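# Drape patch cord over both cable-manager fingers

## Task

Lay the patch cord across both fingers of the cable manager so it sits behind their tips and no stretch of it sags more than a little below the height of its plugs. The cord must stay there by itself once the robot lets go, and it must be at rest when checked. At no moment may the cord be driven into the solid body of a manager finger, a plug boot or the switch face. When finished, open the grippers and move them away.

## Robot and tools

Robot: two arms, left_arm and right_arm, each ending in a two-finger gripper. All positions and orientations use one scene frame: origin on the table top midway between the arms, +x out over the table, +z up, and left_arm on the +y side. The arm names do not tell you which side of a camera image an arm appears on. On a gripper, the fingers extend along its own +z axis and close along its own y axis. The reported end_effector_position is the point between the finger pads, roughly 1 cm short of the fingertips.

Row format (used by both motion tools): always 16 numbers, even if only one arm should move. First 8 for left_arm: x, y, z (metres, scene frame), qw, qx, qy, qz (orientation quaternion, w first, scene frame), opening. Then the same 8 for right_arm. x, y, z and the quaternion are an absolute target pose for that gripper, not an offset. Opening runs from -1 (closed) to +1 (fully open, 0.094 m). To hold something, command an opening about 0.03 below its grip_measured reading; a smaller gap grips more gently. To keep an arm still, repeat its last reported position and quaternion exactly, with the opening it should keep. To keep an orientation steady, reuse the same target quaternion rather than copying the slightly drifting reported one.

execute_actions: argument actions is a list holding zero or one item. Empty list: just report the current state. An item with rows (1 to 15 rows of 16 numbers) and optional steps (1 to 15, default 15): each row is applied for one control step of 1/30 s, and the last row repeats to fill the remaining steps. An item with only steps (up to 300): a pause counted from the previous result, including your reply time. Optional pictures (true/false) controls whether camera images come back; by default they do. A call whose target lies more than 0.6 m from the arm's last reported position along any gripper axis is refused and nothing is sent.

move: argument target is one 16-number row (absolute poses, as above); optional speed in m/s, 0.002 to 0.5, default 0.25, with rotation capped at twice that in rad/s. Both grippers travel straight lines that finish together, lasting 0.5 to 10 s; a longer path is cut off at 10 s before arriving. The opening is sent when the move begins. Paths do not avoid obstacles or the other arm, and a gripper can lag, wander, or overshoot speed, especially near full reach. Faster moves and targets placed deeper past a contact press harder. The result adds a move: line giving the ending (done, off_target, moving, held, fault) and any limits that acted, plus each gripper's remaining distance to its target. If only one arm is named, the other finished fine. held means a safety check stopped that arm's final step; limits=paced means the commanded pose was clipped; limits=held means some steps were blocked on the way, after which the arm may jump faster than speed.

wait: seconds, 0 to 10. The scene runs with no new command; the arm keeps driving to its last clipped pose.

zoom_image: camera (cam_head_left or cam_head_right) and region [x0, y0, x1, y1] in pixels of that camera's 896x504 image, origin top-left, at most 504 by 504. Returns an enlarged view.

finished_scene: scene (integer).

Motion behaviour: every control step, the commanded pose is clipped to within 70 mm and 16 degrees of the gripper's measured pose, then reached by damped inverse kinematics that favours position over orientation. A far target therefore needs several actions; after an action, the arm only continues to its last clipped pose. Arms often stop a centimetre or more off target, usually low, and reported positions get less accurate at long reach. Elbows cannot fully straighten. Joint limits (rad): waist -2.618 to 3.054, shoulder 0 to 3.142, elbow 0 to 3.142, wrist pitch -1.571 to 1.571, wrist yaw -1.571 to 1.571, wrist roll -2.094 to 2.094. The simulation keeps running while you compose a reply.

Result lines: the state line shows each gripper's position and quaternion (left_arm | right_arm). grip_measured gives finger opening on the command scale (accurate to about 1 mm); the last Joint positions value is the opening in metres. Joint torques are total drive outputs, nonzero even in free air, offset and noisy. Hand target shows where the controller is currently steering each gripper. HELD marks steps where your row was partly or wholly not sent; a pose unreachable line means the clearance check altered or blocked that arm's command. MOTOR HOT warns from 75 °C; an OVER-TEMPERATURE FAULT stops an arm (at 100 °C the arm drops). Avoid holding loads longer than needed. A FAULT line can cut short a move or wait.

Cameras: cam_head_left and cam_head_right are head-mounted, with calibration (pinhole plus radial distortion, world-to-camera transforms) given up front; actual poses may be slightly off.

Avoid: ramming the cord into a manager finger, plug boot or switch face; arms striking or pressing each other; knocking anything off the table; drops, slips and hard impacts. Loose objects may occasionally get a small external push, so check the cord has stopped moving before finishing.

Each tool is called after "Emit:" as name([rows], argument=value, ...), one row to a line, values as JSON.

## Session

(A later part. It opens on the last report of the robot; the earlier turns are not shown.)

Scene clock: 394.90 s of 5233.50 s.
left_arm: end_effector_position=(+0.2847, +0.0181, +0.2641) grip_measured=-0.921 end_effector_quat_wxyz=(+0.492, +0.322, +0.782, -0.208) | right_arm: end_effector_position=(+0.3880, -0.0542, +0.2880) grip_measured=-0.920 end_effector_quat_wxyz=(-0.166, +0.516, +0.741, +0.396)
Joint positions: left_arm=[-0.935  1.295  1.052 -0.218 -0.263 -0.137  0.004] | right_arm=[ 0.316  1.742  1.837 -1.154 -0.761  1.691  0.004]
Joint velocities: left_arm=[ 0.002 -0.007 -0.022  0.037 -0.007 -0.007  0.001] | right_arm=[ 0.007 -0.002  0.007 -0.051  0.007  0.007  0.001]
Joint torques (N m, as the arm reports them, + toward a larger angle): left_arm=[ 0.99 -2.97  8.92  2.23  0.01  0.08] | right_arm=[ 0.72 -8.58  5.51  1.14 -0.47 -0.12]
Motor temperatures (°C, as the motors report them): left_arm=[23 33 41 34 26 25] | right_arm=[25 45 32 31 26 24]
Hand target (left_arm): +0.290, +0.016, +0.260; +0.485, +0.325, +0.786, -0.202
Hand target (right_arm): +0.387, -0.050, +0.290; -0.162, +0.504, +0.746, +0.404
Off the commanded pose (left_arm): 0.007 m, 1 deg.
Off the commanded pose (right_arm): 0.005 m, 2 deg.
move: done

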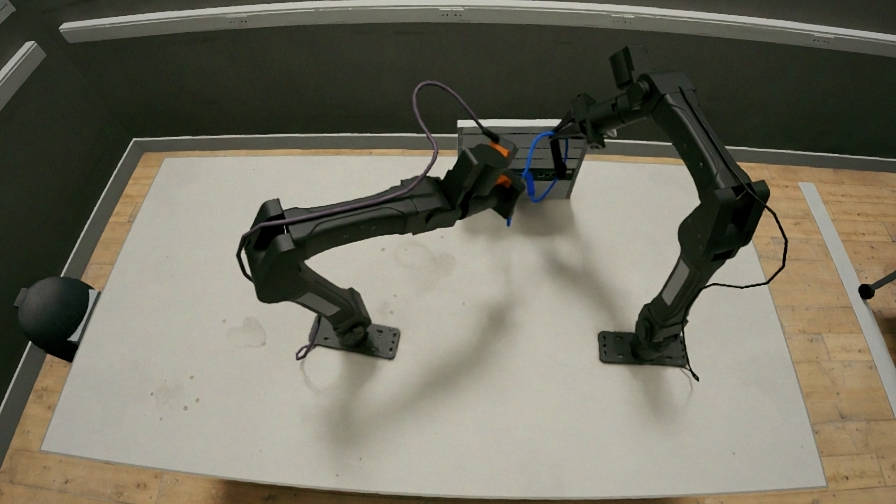

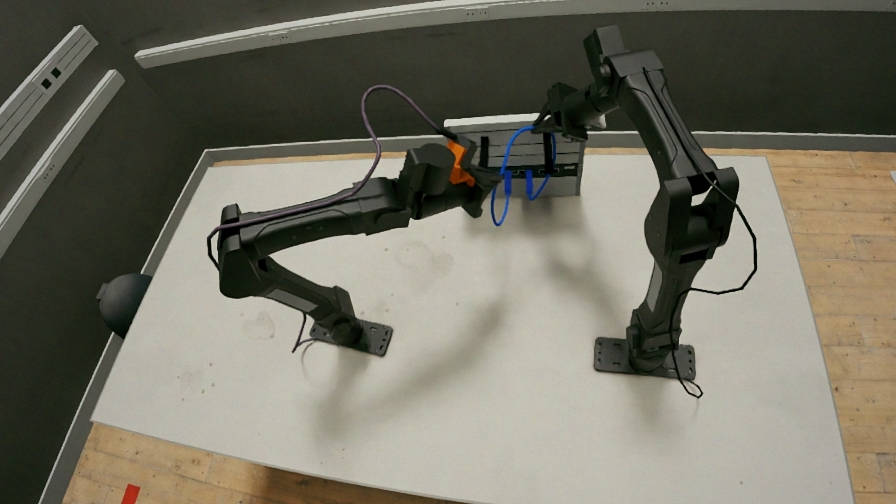

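Gripped higher. Carrying again.

Emit:
move(target=[0.30,0.09,0.285,0.409,0.495,0.712,-0.284,-0.965,0.387,-0.05,0.29,-0.162,0.503,0.745,0.404,-0.96], speed=0.025)

Emit:
zoom_image(camera="cam_head_right", region=[400,80,620,240])

Emit:
zoom_image(camera="cam_head_left", region=[420,80,640,240])

Scene clock: 406.97 s of 5233.50 s.
left_arm: end_effector_position=(+0.3053, +0.0809, +0.2968) grip_measured=-0.921 end_effector_quat_wxyz=(+0.445, +0.492, +0.692, -0.284) | right_arm: end_effector_position=(+0.3761, -0.0409, +0.2914) grip_measured=-0.920 end_effector_quat_wxyz=(-0.190, +0.499, +0.746, +0.398)
Joint positions: left_arm=[-0.456  1.229  1.166 -0.472  0.517  0.335  0.004] | right_arm=[ 0.344  1.742  1.837 -1.165 -0.801  1.688  0.004]
Joint velocities: left_arm=[ 0.002 -0.002 -0.002 -0.066 -0.066  0.022 -0.001] | right_arm=[-0.007  0.012 -0.002 -0.022 -0.007 -0.051  0.001]
Joint torques (N m, as the arm reports them, + toward a larger angle): left_arm=[ 1.23 -3.9   8.32  1.26  0.29  0.15] | right_arm=[-1.89 -8.53  5.6   1.21  0.01 -0.08]
Motor temperatures (°C, as the motors report them): left_arm=[23 33 41 34 26 25] | right_arm=[25 45 32 31 26 24]
Hand target (left_arm): +0.300, +0.089, +0.285; +0.413, +0.494, +0.711, -0.284
Hand target (right_arm): +0.387, -0.050, +0.290; -0.163, +0.504, +0.746, +0.404
Off the commanded pose (left_arm): 0.016 m, 5 deg.
Off the commanded pose (right_arm): 0.014 m, 3 deg.
move: off_target (left_arm, right_arm)

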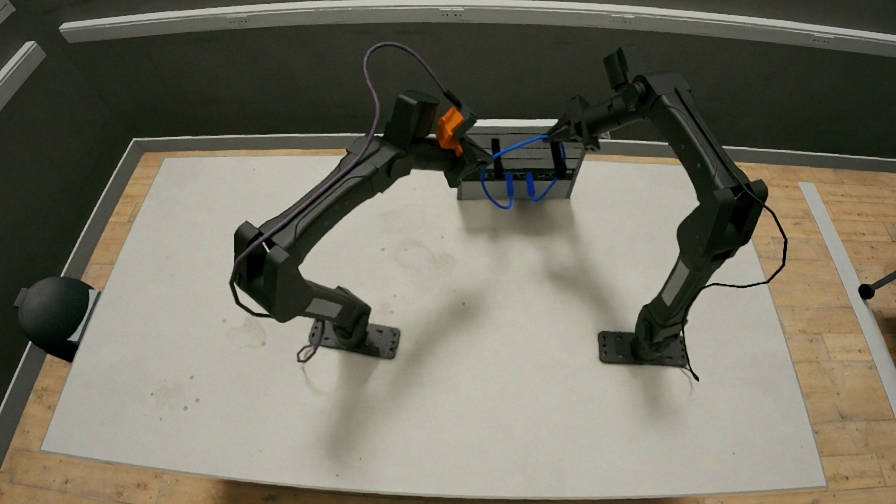

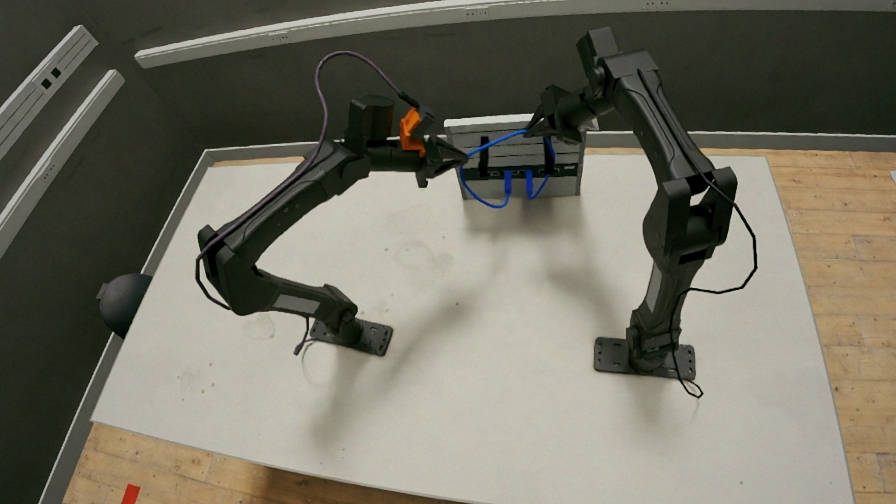

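Region (400, 80, 620, 240) of cam_head_right's 896x504 image, scaled by 2.291, with more detail than that image has; it fills the top 367 rows of this view, and the rest is white.

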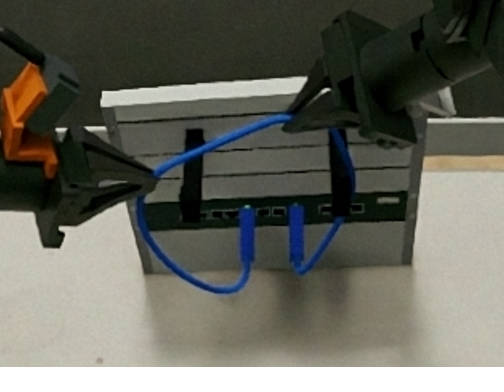

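Region (420, 80, 640, 240) of cam_head_left's 896x504 image, scaled by 2.291, with more detail than that image has; it fills the top 367 rows of this view, and the rest is white.

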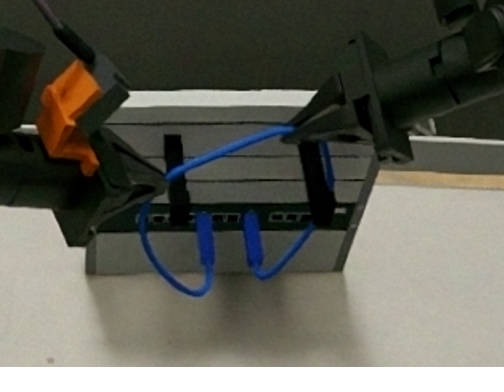

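Emit:
move(target=[0.35,0.08,0.285,0.409,0.495,0.712,-0.284,-0.965,0.387,-0.05,0.29,-0.162,0.503,0.745,0.404,-0.96], speed=0.02)

Emit:
move(target=[0.385,0.08,0.285,0.409,0.495,0.712,-0.284,-0.965,0.387,-0.05,0.29,-0.162,0.503,0.745,0.404,-0.96], speed=0.02)

Emit:
zoom_image(camera="cam_head_right", region=[400,60,620,220])

Emit:
zoom_image(camera="cam_head_left", region=[420,60,640,220])

Scene clock: 410.83 s of 5233.50 s.
left_arm: end_effector_position=(+0.3477, +0.0792, +0.2846) grip_measured=-0.921 end_effector_quat_wxyz=(+0.415, +0.492, +0.712, -0.281) | right_arm: end_effector_position=(+0.3835, -0.0476, +0.2884) grip_measured=-0.920 end_effector_quat_wxyz=(-0.171, +0.508, +0.746, +0.395)
Joint positions: left_arm=[-0.38   1.404  1.308 -0.537  0.571  0.387  0.004] | right_arm=[ 0.334  1.742  1.837 -1.155 -0.764  1.688  0.004]
Joint velocities: left_arm=[ 0.002  0.002  0.007 -0.037  0.007  0.051  0.001] | right_arm=[ 0.007 -0.002 -0.002 -0.051  0.037 -0.037 -0.001]
Joint torques (N m, as the arm reports them, + toward a larger angle): left_arm=[ 0.63 -4.42  8.82  1.95  0.4   0.12] | right_arm=[-0.88 -8.71  5.42  1.15 -0.42 -0.08]
Motor temperatures (°C, as the motors report them): left_arm=[23 33 41 34 26 25] | right_arm=[25 45 32 31 26 24]
Hand target (left_arm): +0.350, +0.080, +0.285; +0.410, +0.495, +0.712, -0.284
Hand target (right_arm): +0.387, -0.050, +0.290; -0.162, +0.504, +0.746, +0.404
Off the commanded pose (left_arm): 0.002 m, 1 deg.
Off the commanded pose (right_arm): 0.005 m, 2 deg.
move: done

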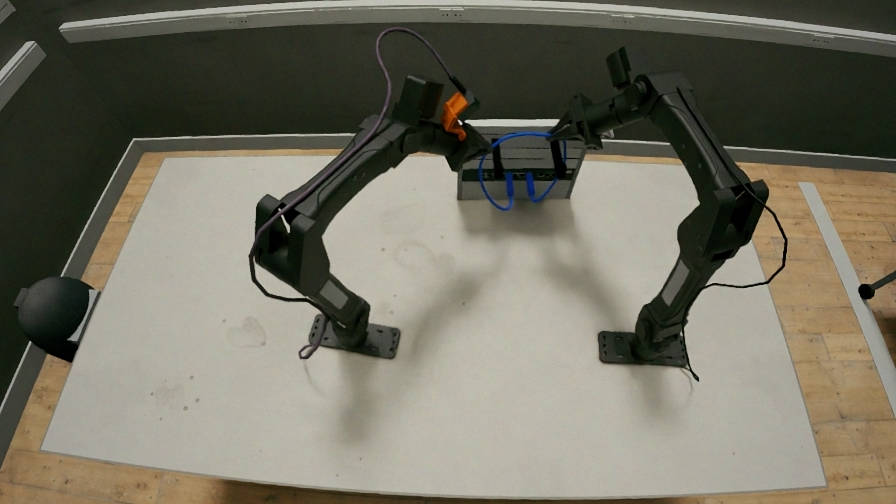

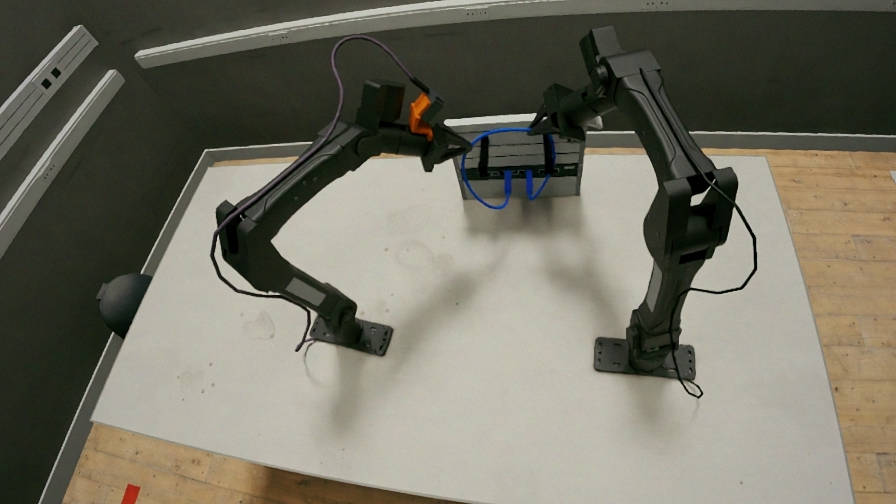

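Scene clock: 412.93 s of 5233.50 s.
left_arm: end_effector_position=(+0.3821, +0.0787, +0.2852) grip_measured=-0.921 end_effector_quat_wxyz=(+0.414, +0.493, +0.712, -0.281) | right_arm: end_effector_position=(+0.3839, -0.0477, +0.2883) grip_measured=-0.920 end_effector_quat_wxyz=(-0.170, +0.508, +0.746, +0.395)
Joint positions: left_arm=[-0.326  1.525  1.423 -0.555  0.616  0.429  0.004] | right_arm=[ 0.334  1.742  1.837 -1.153 -0.763  1.689  0.004]
Joint velocities: left_arm=[-0.002  0.022 -0.002 -0.007 -0.022 -0.051  0.   ] | right_arm=[-0.007 -0.022  0.007 -0.022 -0.007 -0.051  0.001]
Joint torques (N m, as the arm reports them, + toward a larger angle): left_arm=[ 0.72 -5.59  8.74  1.87  0.38  0.13] | right_arm=[-0.89 -8.64  5.42  1.17 -0.44 -0.08]
Motor temperatures (°C, as the motors report them): left_arm=[23 33 41 34 26 25] | right_arm=[25 45 32 31 26 24]
Hand target (left_arm): +0.385, +0.080, +0.285; +0.410, +0.495, +0.712, -0.284
Hand target (right_arm): +0.387, -0.050, +0.290; -0.162, +0.504, +0.746, +0.404
Off the commanded pose (left_arm): 0.003 m, 1 deg.
Off the commanded pose (right_arm): 0.004 m, 1 deg.
move: done

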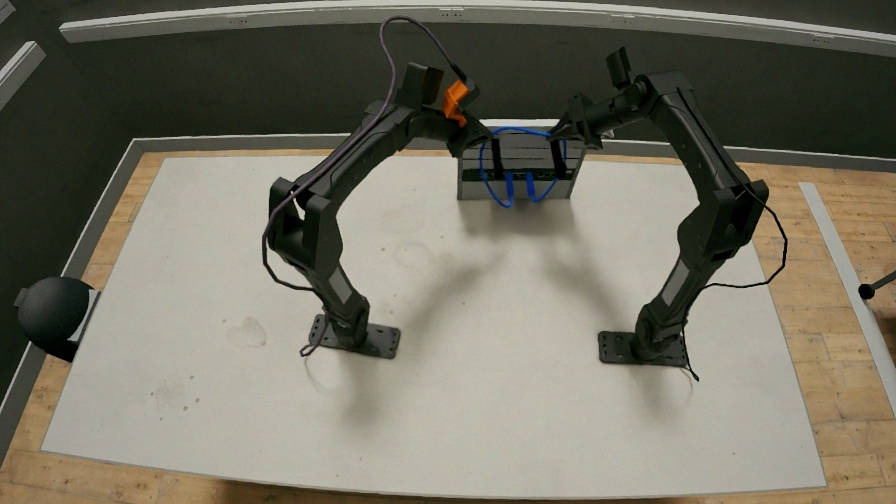

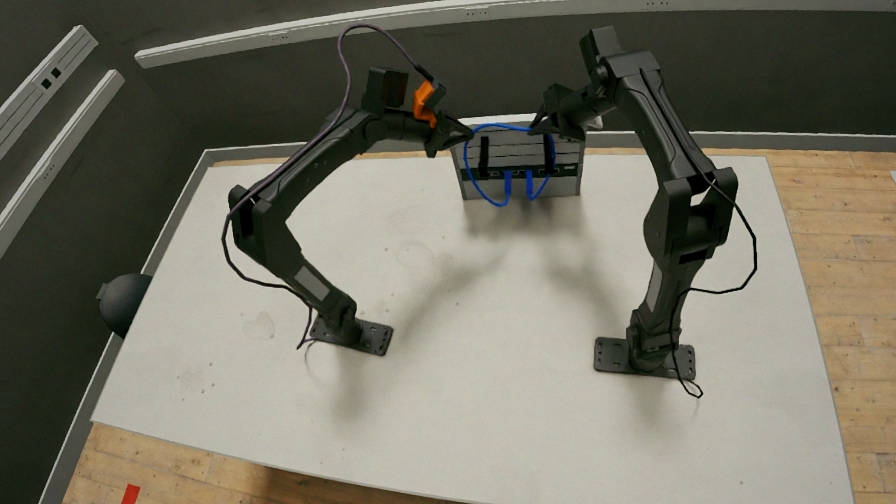

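Region (400, 60, 620, 220) of cam_head_right's 896x504 image, scaled by 2.291, with more detail than that image has; it fills the top 367 rows of this view, and the rest is white.

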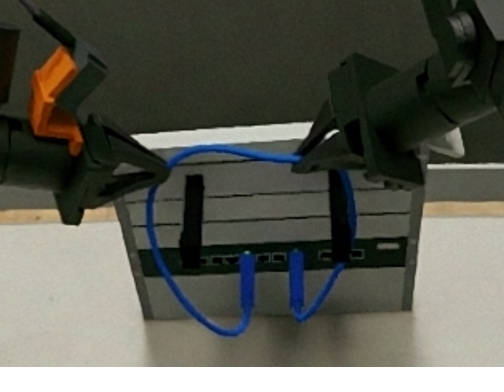

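Region (420, 60, 640, 220) of cam_head_left's 896x504 image, scaled by 2.291, with more detail than that image has; it fills the top 367 rows of this view, and the rest is white.

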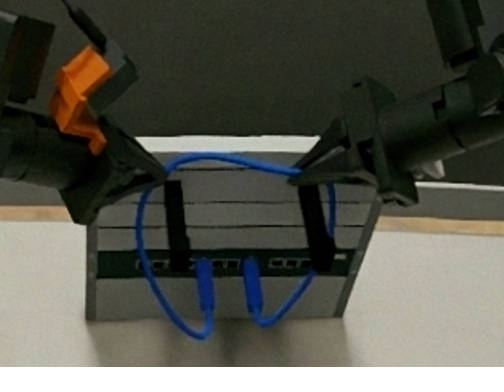

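Emit:
move(target=[0.388,0.05,0.30,0.409,0.495,0.712,-0.284,-0.965,0.387,-0.05,0.285,-0.162,0.503,0.745,0.404,-0.96], speed=0.02)

Emit:
zoom_image(camera="cam_head_right", region=[400,60,620,220])

Emit:
zoom_image(camera="cam_head_left", region=[420,60,640,220])

Scene clock: 420.80 s of 5233.50 s.
left_arm: end_effector_position=(+0.3888, +0.0555, +0.3017) grip_measured=-0.921 end_effector_quat_wxyz=(+0.419, +0.495, +0.708, -0.280) | right_arm: end_effector_position=(+0.3843, -0.0479, +0.2827) grip_measured=-0.920 end_effector_quat_wxyz=(-0.171, +0.511, +0.746, +0.392)
Joint positions: left_arm=[-0.379  1.589  1.542 -0.579  0.574  0.395  0.004] | right_arm=[ 0.334  1.742  1.818 -1.141 -0.761  1.69   0.004]
Joint velocities: left_arm=[-0.012 -0.007 -0.002  0.022 -0.037  0.007 -0.001] | right_arm=[ 0.002  0.002 -0.002 -0.007  0.007 -0.037 -0.001]
Joint torques (N m, as the arm reports them, + toward a larger angle): left_arm=[-0.95 -6.03  8.7   1.98  0.22 -0.11] | right_arm=[-0.89 -9.07  4.77  1.22 -0.48 -0.1 ]
Motor temperatures (°C, as the motors report them): left_arm=[23 33 41 34 26 25] | right_arm=[25 45 32 31 26 24]
Hand target (left_arm): +0.388, +0.050, +0.300; +0.409, +0.495, +0.712, -0.284
Hand target (right_arm): +0.387, -0.050, +0.285; -0.162, +0.504, +0.746, +0.404
Off the commanded pose (left_arm): 0.006 m, 1 deg.
Off the commanded pose (right_arm): 0.004 m, 2 deg.
After step 90, 3.00 s passed at rest.
move: done

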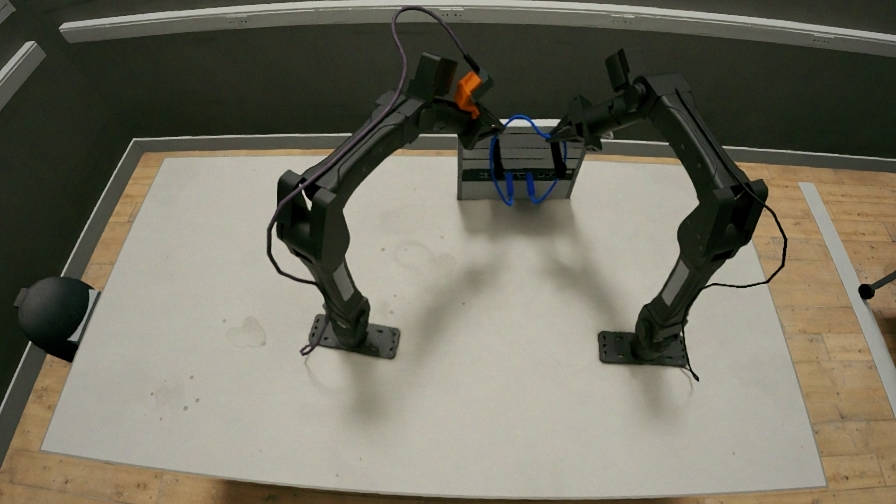

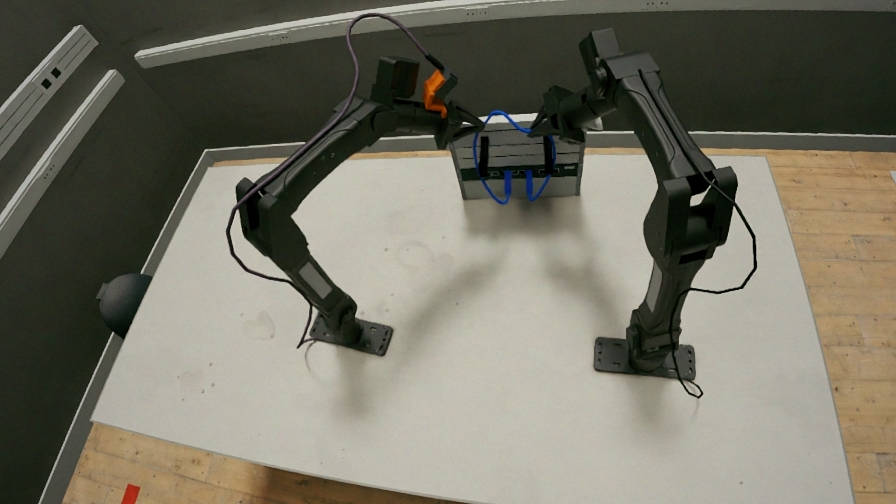

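Region (400, 60, 620, 220) of cam_head_right's 896x504 image, scaled by 2.291, with more detail than that image has; it fills the top 367 rows of this view, and the rest is white.

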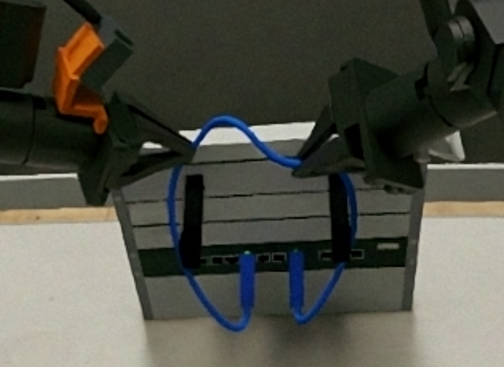

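Region (420, 60, 640, 220) of cam_head_left's 896x504 image, scaled by 2.291, with more detail than that image has; it fills the top 367 rows of this view, and the rest is white.

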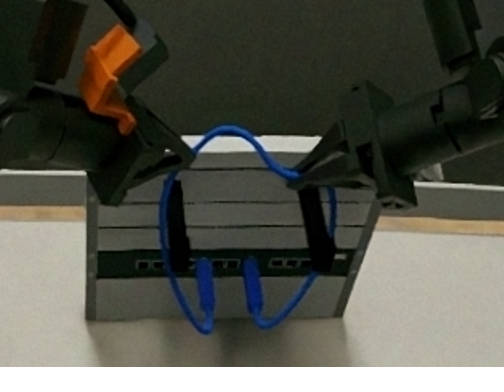

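Emit:
move(target=[0.388,0.05,0.295,0.409,0.495,0.712,-0.284,-0.965,0.387,-0.05,0.283,-0.162,0.503,0.745,0.404,-0.84], speed=0.015)

Emit:
move(target=[0.388,0.05,0.295,0.409,0.495,0.712,-0.284,-0.965,0.39,-0.095,0.30,-0.162,0.503,0.745,0.404,-0.78], speed=0.015)

Emit:
zoom_image(camera="cam_head_right", region=[400,60,620,220])

Scene clock: 423.07 s of 5233.50 s.
left_arm: end_effector_position=(+0.3888, +0.0557, +0.3015) grip_measured=-0.921 end_effector_quat_wxyz=(+0.418, +0.494, +0.709, -0.280) | right_arm: end_effector_position=(+0.3844, -0.0479, +0.2827) grip_measured=-0.841 end_effector_quat_wxyz=(-0.171, +0.511, +0.745, +0.392)
Joint positions: left_arm=[-0.379  1.589  1.542 -0.581  0.572  0.393  0.004] | right_arm=[ 0.334  1.742  1.818 -1.141 -0.76   1.69   0.007]
Joint velocities: left_arm=[-0.007 -0.022  0.007 -0.007 -0.051  0.066  0.   ] | right_arm=[-0.002  0.012 -0.007 -0.007  0.051  0.007 -0.   ]
Joint torques (N m, as the arm reports them, + toward a larger angle): left_arm=[-0.91 -6.25  7.09  2.17  0.2  -0.07] | right_arm=[-0.89 -9.17  3.99  1.29 -0.47 -0.1 ]
Motor temperatures (°C, as the motors report them): left_arm=[23 33 41 34 26 25] | right_arm=[25 45 32 31 26 24]
Hand target (left_arm): +0.388, +0.050, +0.295; +0.409, +0.495, +0.712, -0.284
Hand target (right_arm): +0.387, -0.050, +0.283; -0.163, +0.504, +0.746, +0.403
Off the commanded pose (left_arm): 0.009 m, 1 deg.
Off the commanded pose (right_arm): 0.003 m, 2 deg.
move: done

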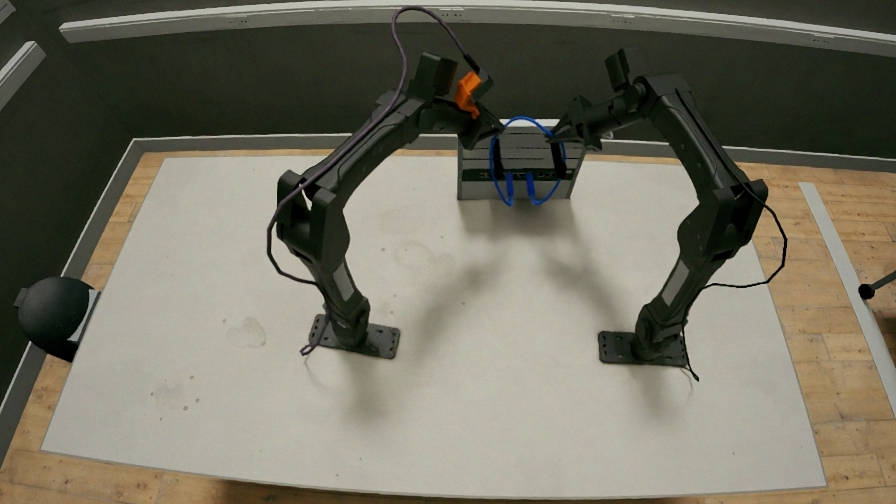

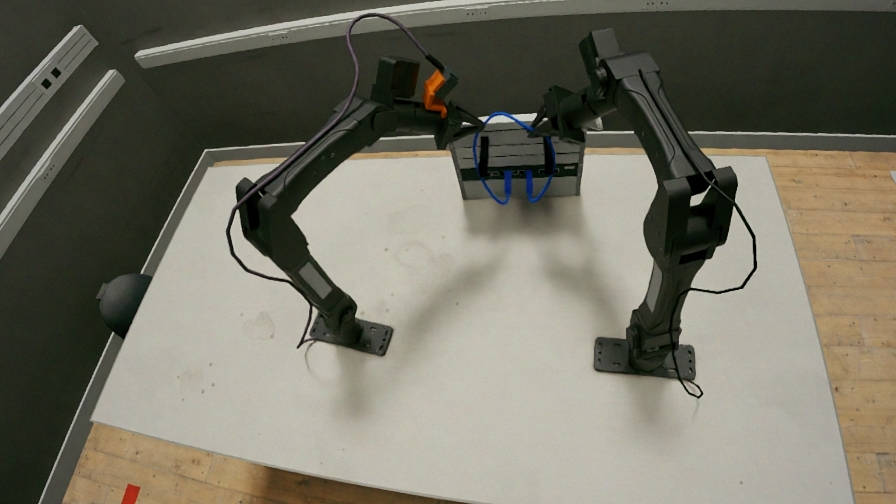

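Scene clock: 426.67 s of 5233.50 s.
left_arm: end_effector_position=(+0.3864, +0.0518, +0.3032) grip_measured=-0.921 end_effector_quat_wxyz=(+0.420, +0.498, +0.704, -0.283) | right_arm: end_effector_position=(+0.3852, -0.0902, +0.2956) grip_measured=-0.781 end_effector_quat_wxyz=(-0.166, +0.503, +0.747, +0.401)
Joint positions: left_arm=[-0.388  1.589  1.542 -0.573  0.577  0.393  0.004] | right_arm=[ 0.207  1.742  1.876 -1.291 -0.823  1.524  0.01 ]
Joint velocities: left_arm=[-0.002 -0.002 -0.002 -0.081  0.022 -0.081  0.   ] | right_arm=[-0.007 -0.012 -0.002  0.022 -0.051 -0.066 -0.   ]
Joint torques (N m, as the arm reports them, + toward a larger angle): left_arm=[-0.14 -6.34  7.18  2.07  0.12 -0.07] | right_arm=[-1.51 -6.87  9.02  0.61 -0.52 -0.13]
Motor temperatures (°C, as the motors report them): left_arm=[23 34 41 34 26 25] | right_arm=[25 45 33 31 26 24]
Hand target (left_arm): +0.388, +0.050, +0.295; +0.409, +0.495, +0.712, -0.284
Hand target (right_arm): +0.389, -0.095, +0.300; -0.162, +0.504, +0.746, +0.405
Off the commanded pose (left_arm): 0.009 m, 2 deg.
Off the commanded pose (right_arm): 0.008 m, 1 deg.
move: done

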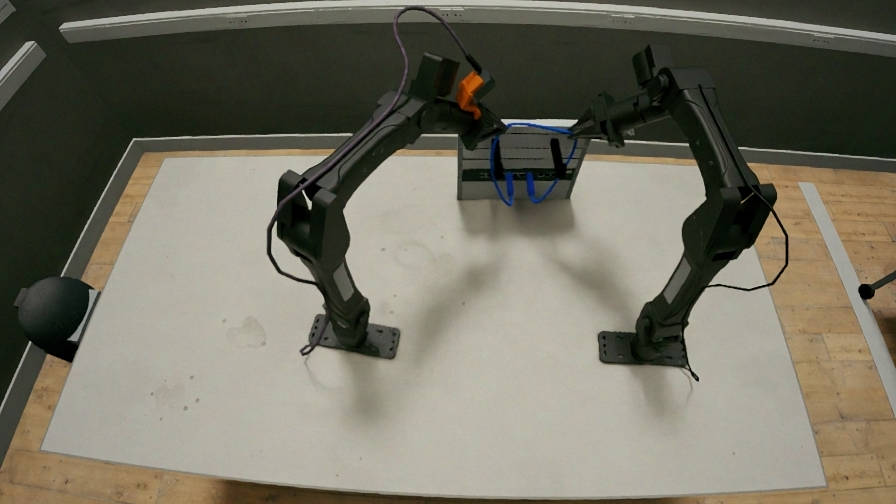

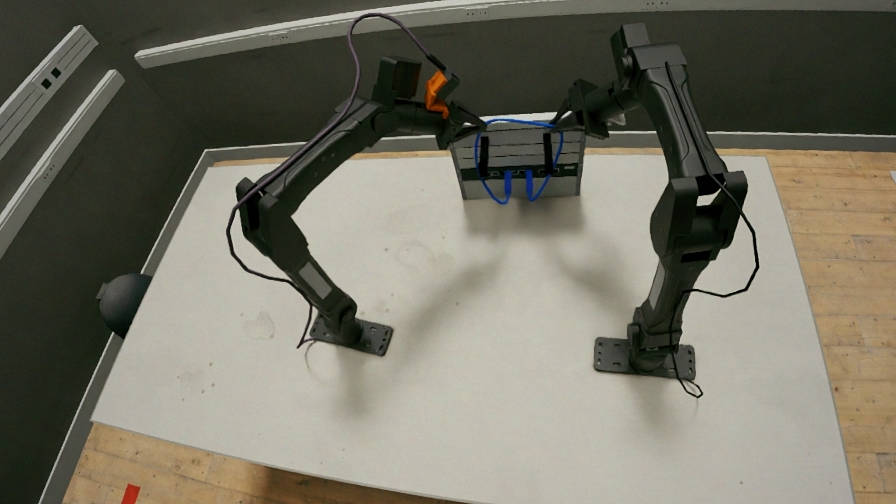

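Region (400, 60, 620, 220) of cam_head_right's 896x504 image, scaled by 2.291, with more detail than that image has; it fills the top 367 rows of this view, and the rest is white.

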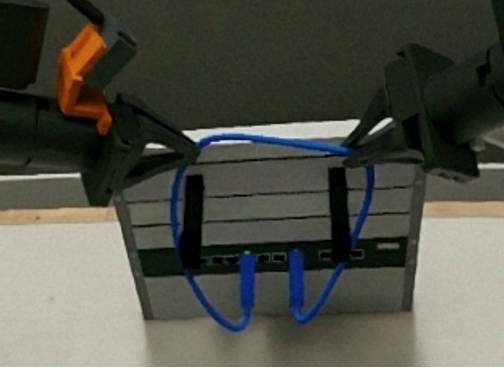

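Emit:
move(target=[0.388,0.05,0.295,0.409,0.495,0.712,-0.284,-0.965,0.378,-0.12,0.315,-0.162,0.503,0.745,0.404,-0.62], speed=0.015)

Emit:
zoom_image(camera="cam_head_right", region=[400,60,620,220])

Scene clock: 430.67 s of 5233.50 s.
left_arm: end_effector_position=(+0.3864, +0.0518, +0.3034) grip_measured=-0.921 end_effector_quat_wxyz=(+0.420, +0.498, +0.704, -0.283) | right_arm: end_effector_position=(+0.3768, -0.1187, +0.3072) grip_measured=-0.622 end_effector_quat_wxyz=(-0.162, +0.509, +0.747, +0.396)
Joint positions: left_arm=[-0.388  1.589  1.542 -0.572  0.577  0.393  0.004] | right_arm=[ 0.128  1.742  1.944 -1.442 -0.836  1.42   0.018]
Joint velocities: left_arm=[-0.002 -0.002  0.002  0.007 -0.066 -0.022  0.002] | right_arm=[ 0.002  0.007 -0.017 -0.051 -0.007 -0.081 -0.001]
Joint torques (N m, as the arm reports them, + toward a larger angle): left_arm=[-0.28 -6.32  7.15  2.1   0.15 -0.06] | right_arm=[-0.96 -7.05  8.49  0.51 -0.66 -0.08]
Motor temperatures (°C, as the motors report them): left_arm=[23 34 40 34 26 25] | right_arm=[25 45 34 31 26 24]
Hand target (left_arm): +0.388, +0.050, +0.295; +0.409, +0.495, +0.712, -0.284
Hand target (right_arm): +0.378, -0.120, +0.315; -0.162, +0.504, +0.746, +0.405
Off the commanded pose (left_arm): 0.009 m, 2 deg.
Off the commanded pose (right_arm): 0.008 m, 1 deg.
move: done

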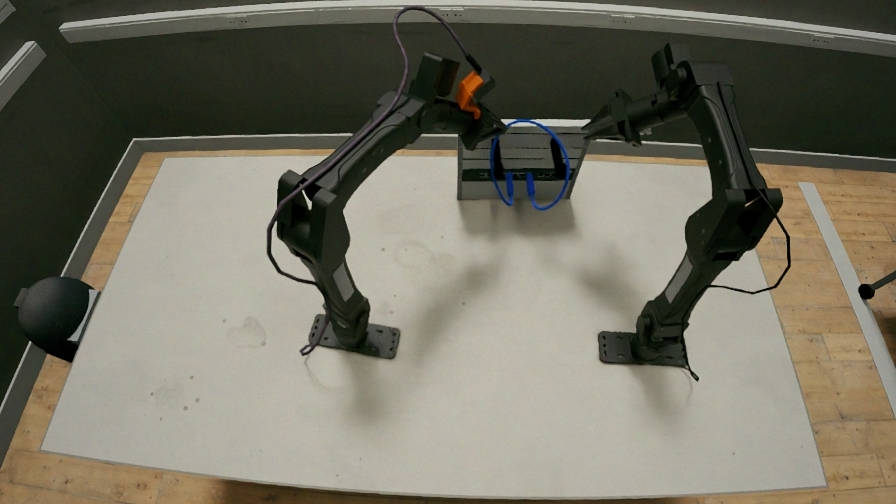

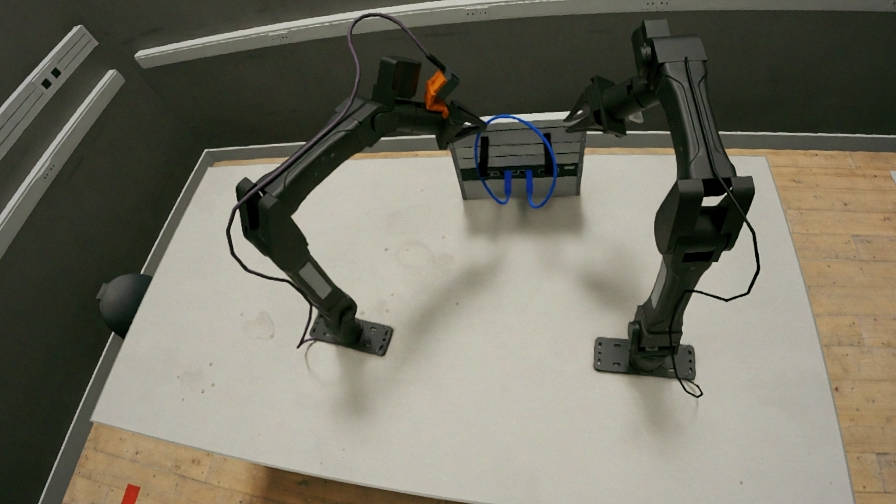

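Region (400, 60, 620, 220) of cam_head_right's 896x504 image, scaled by 2.291, with more detail than that image has; it fills the top 367 rows of this view, and the rest is white.

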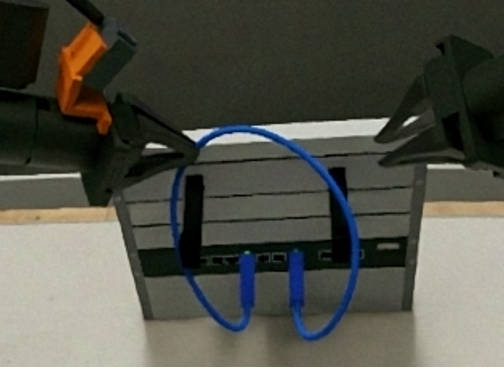

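Emit:
move(target=[0.388,0.075,0.272,0.409,0.495,0.712,-0.284,-0.965,0.36,-0.17,0.315,-0.162,0.503,0.745,0.404,-0.62], speed=0.015)

Emit:
zoom_image(camera="cam_head_right", region=[400,60,620,220])

Emit:
zoom_image(camera="cam_head_left", region=[420,60,640,220])

Scene clock: 436.30 s of 5233.50 s.
left_arm: end_effector_position=(+0.3915, +0.0695, +0.2698) grip_measured=-0.921 end_effector_quat_wxyz=(+0.406, +0.494, +0.715, -0.283) | right_arm: end_effector_position=(+0.3677, -0.1692, +0.3090) grip_measured=-0.622 end_effector_quat_wxyz=(-0.143, +0.513, +0.740, +0.410)
Joint positions: left_arm=[-0.336  1.576  1.423 -0.518  0.611  0.424  0.004] | right_arm=[-0.036  1.703  1.905 -1.55  -0.879  1.229  0.018]
Joint velocities: left_arm=[-0.017  0.012  0.002  0.007  0.007  0.022 -0.   ] | right_arm=[ 0.002 -0.017 -0.002  0.007 -0.051  0.007 -0.003]
Joint torques (N m, as the arm reports them, + toward a larger angle): left_arm=[ 0.85 -9.23  5.93  2.08  0.37  0.13] | right_arm=[-1.02 -8.99  4.47  0.4  -0.72 -0.1 ]
Motor temperatures (°C, as the motors report them): left_arm=[23 35 40 34 26 25] | right_arm=[25 45 33 30 26 24]
Hand target (left_arm): +0.388, +0.075, +0.272; +0.409, +0.495, +0.712, -0.284
Hand target (right_arm): +0.359, -0.169, +0.315; -0.146, +0.510, +0.737, +0.418
Off the commanded pose (left_arm): 0.007 m, 1 deg.
Off the commanded pose (right_arm): 0.010 m, 3 deg.
joint sent to its limit (right arm) — the command would take joint 4 (wrist pitch) past its lower limit, so that joint was sent only as far as its limit.
move: off_target (right_arm)

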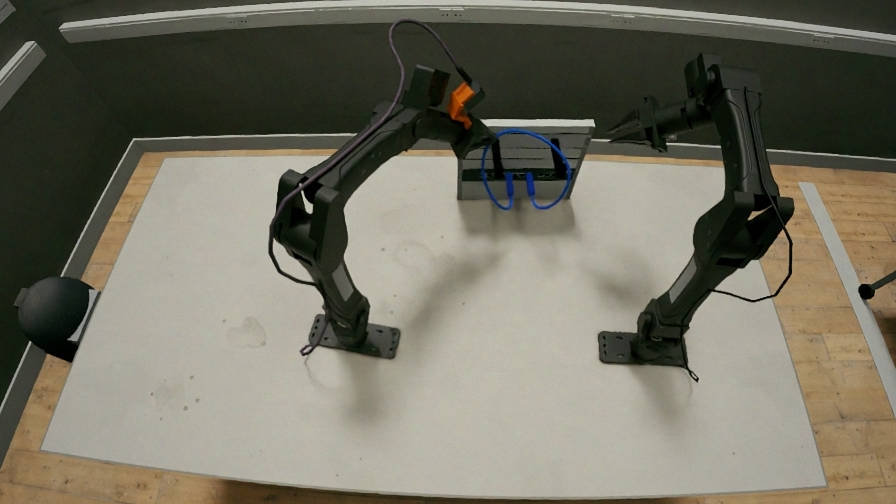

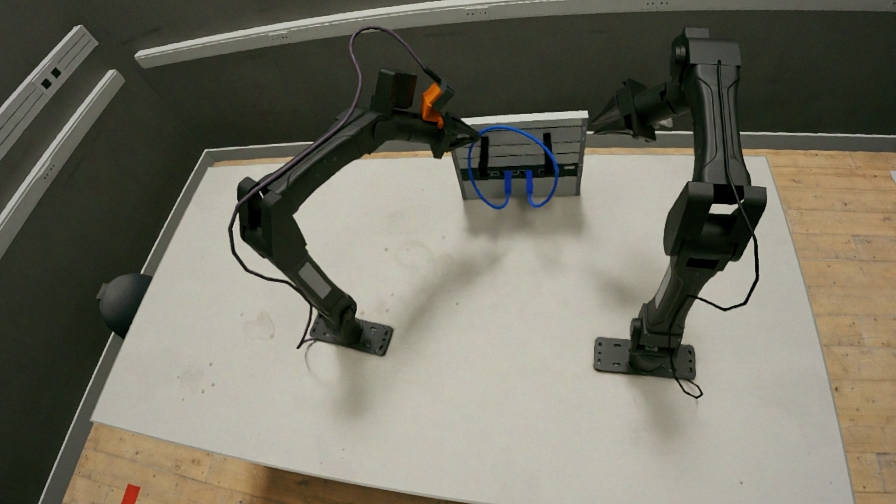

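Region (400, 60, 620, 220) of cam_head_right's 896x504 image, scaled by 2.291, with more detail than that image has; it fills the top 367 rows of this view, and the rest is white.

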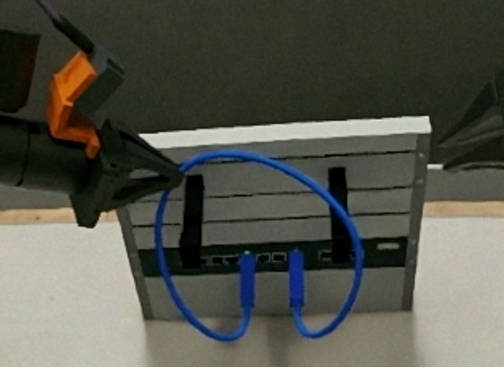

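Region (420, 60, 640, 220) of cam_head_left's 896x504 image, scaled by 2.291, with more detail than that image has; it fills the top 367 rows of this view, and the rest is white.

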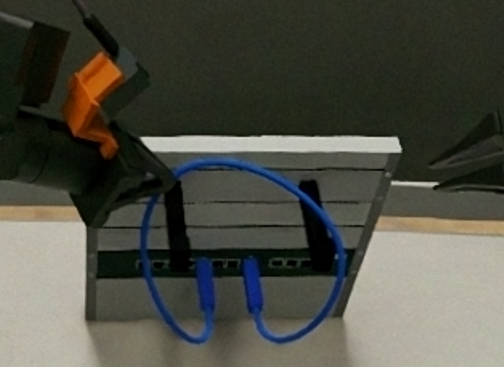

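Emit:
move(target=[0.388,0.075,0.272,0.409,0.495,0.712,-0.284,-0.82,0.34,-0.19,0.31,-0.162,0.503,0.745,0.404,-0.62], speed=0.03)

Emit:
move(target=[0.375,0.115,0.297,0.409,0.495,0.712,-0.284,-0.66,0.34,-0.19,0.31,-0.162,0.503,0.745,0.404,-0.62], speed=0.012)

Emit:
zoom_image(camera="cam_head_right", region=[400,60,620,220])

Scene clock: 439.63 s of 5233.50 s.
left_arm: end_effector_position=(+0.3920, +0.0692, +0.2706) grip_measured=-0.822 end_effector_quat_wxyz=(+0.408, +0.494, +0.714, -0.283) | right_arm: end_effector_position=(+0.3474, -0.1896, +0.3049) grip_measured=-0.622 end_effector_quat_wxyz=(-0.127, +0.519, +0.734, +0.418)
Joint positions: left_arm=[-0.336  1.576  1.423 -0.513  0.611  0.424  0.008] | right_arm=[-0.114  1.605  1.78  -1.552 -0.889  1.158  0.018]
Joint velocities: left_arm=[-0.012 -0.007 -0.002 -0.081 -0.022 -0.022 -0.   ] | right_arm=[ 0.002  0.002 -0.002 -0.022 -0.007 -0.051 -0.001]
Joint torques (N m, as the arm reports them, + toward a larger angle): left_arm=[ 0.81 -9.4   5.86  2.02  0.36  0.12] | right_arm=[-0.94 -8.16  4.48  0.38 -0.74 -0.09]
Motor temperatures (°C, as the motors report them): left_arm=[23 35 39 34 26 25] | right_arm=[25 45 33 30 26 24]
Hand target (left_arm): +0.388, +0.075, +0.272; +0.409, +0.495, +0.712, -0.284
Hand target (right_arm): +0.340, -0.189, +0.310; -0.129, +0.516, +0.732, +0.426
Off the commanded pose (left_arm): 0.007 m, 0 deg.
Off the commanded pose (right_arm): 0.009 m, 5 deg.
joint sent to its limit (right arm) — the command would take joint 4 (wrist pitch) past its lower limit, so that joint was sent only as far as its limit.
move: off_target (right_arm)

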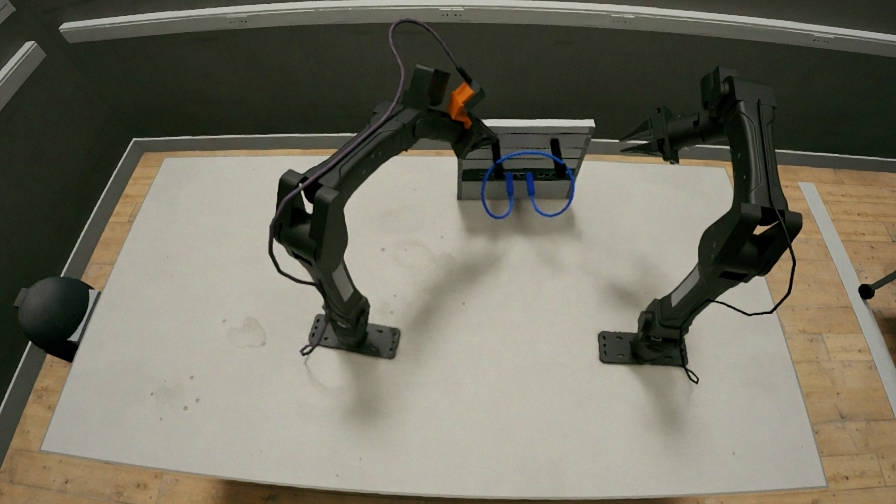

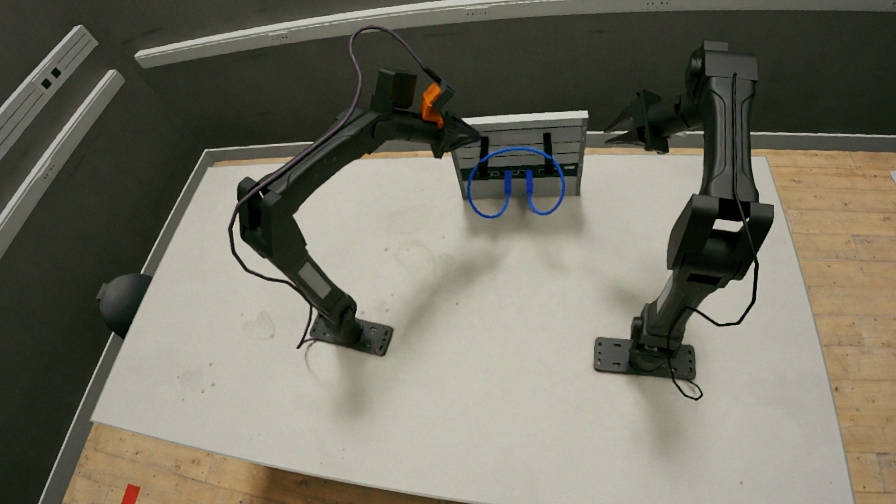

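Scene clock: 444.50 s of 5233.50 s.
left_arm: end_effector_position=(+0.3807, +0.1110, +0.2843) grip_measured=-0.662 end_effector_quat_wxyz=(+0.402, +0.492, +0.719, -0.282) | right_arm: end_effector_position=(+0.3473, -0.1896, +0.3048) grip_measured=-0.622 end_effector_quat_wxyz=(-0.127, +0.519, +0.735, +0.418)
Joint positions: left_arm=[-0.233  1.496  1.423 -0.66   0.684  0.505  0.016] | right_arm=[-0.114  1.605  1.779 -1.552 -0.889  1.157  0.018]
Joint velocities: left_arm=[-0.007  0.007 -0.012 -0.051 -0.066 -0.037 -0.002] | right_arm=[-0.007  0.007  0.017  0.037 -0.037 -0.007  0.001]
Joint torques (N m, as the arm reports them, + toward a larger angle): left_arm=[ 0.67 -8.64  8.05  1.75  0.48  0.15] | right_arm=[-1.02 -8.05  4.53  0.38 -0.74 -0.11]
Motor temperatures (°C, as the motors report them): left_arm=[23 36 39 34 26 25] | right_arm=[25 44 33 30 26 24]
Hand target (left_arm): +0.375, +0.115, +0.297; +0.409, +0.495, +0.712, -0.284
Hand target (right_arm): +0.340, -0.189, +0.309; -0.129, +0.517, +0.731, +0.426
Off the commanded pose (left_arm): 0.015 m, 1 deg.
Off the commanded pose (right_arm): 0.009 m, 5 deg.
joint sent to its limit (right arm) — the command would take joint 4 (wrist pitch) past its lower limit, so that joint was sent only as far as its limit.
move: off_target (left_arm, right_arm)

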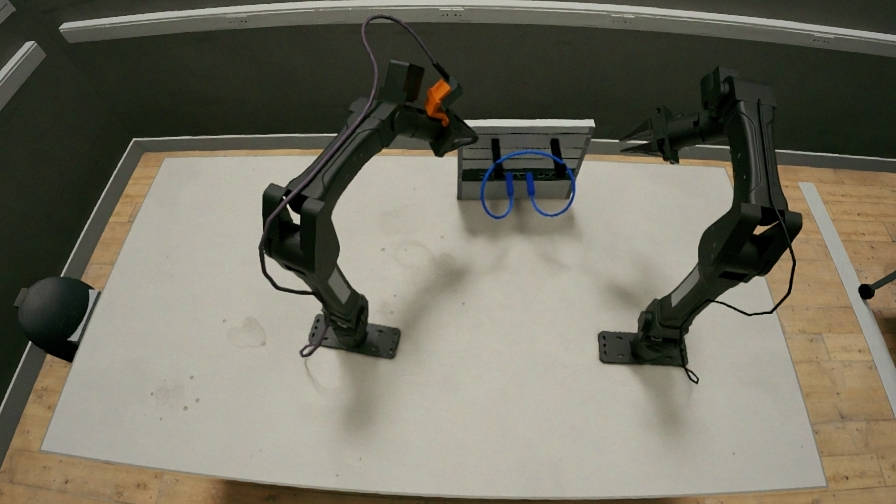

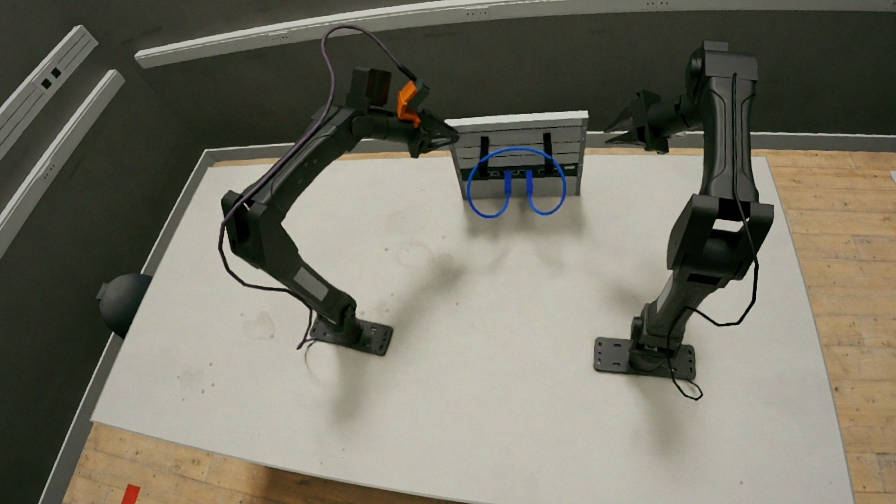

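Region (400, 60, 620, 220) of cam_head_right's 896x504 image, scaled by 2.291, with more detail than that image has; it fills the top 367 rows of this view, and the rest is white.

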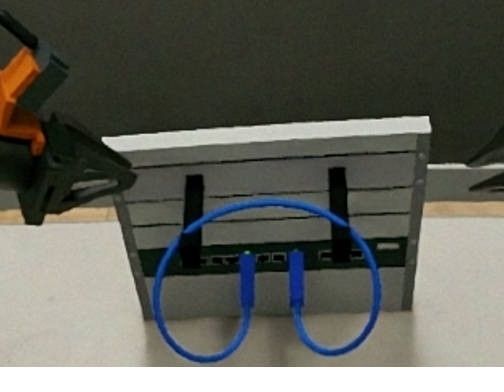

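Emit:
zoom_image(camera="cam_head_left", region=[450,120,610,236])

Emit:
zoom_image(camera="cam_head_right", region=[440,115,600,231])

Region (450, 120, 610, 236) of cam_head_left's 896x504 image, scaled by 3.150, with more detail than that image has; it fills the top 365 rows of this view, and the rest is white.

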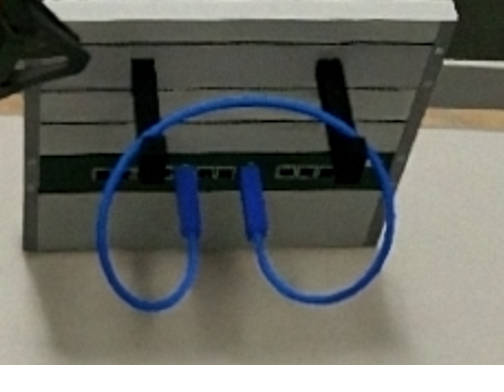

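Region (440, 115, 600, 231) of cam_head_right's 896x504 image, scaled by 3.150, with more detail than that image has; it fills the top 365 rows of this view, and the rest is white.

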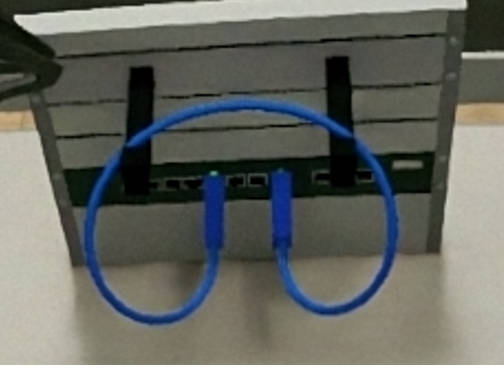

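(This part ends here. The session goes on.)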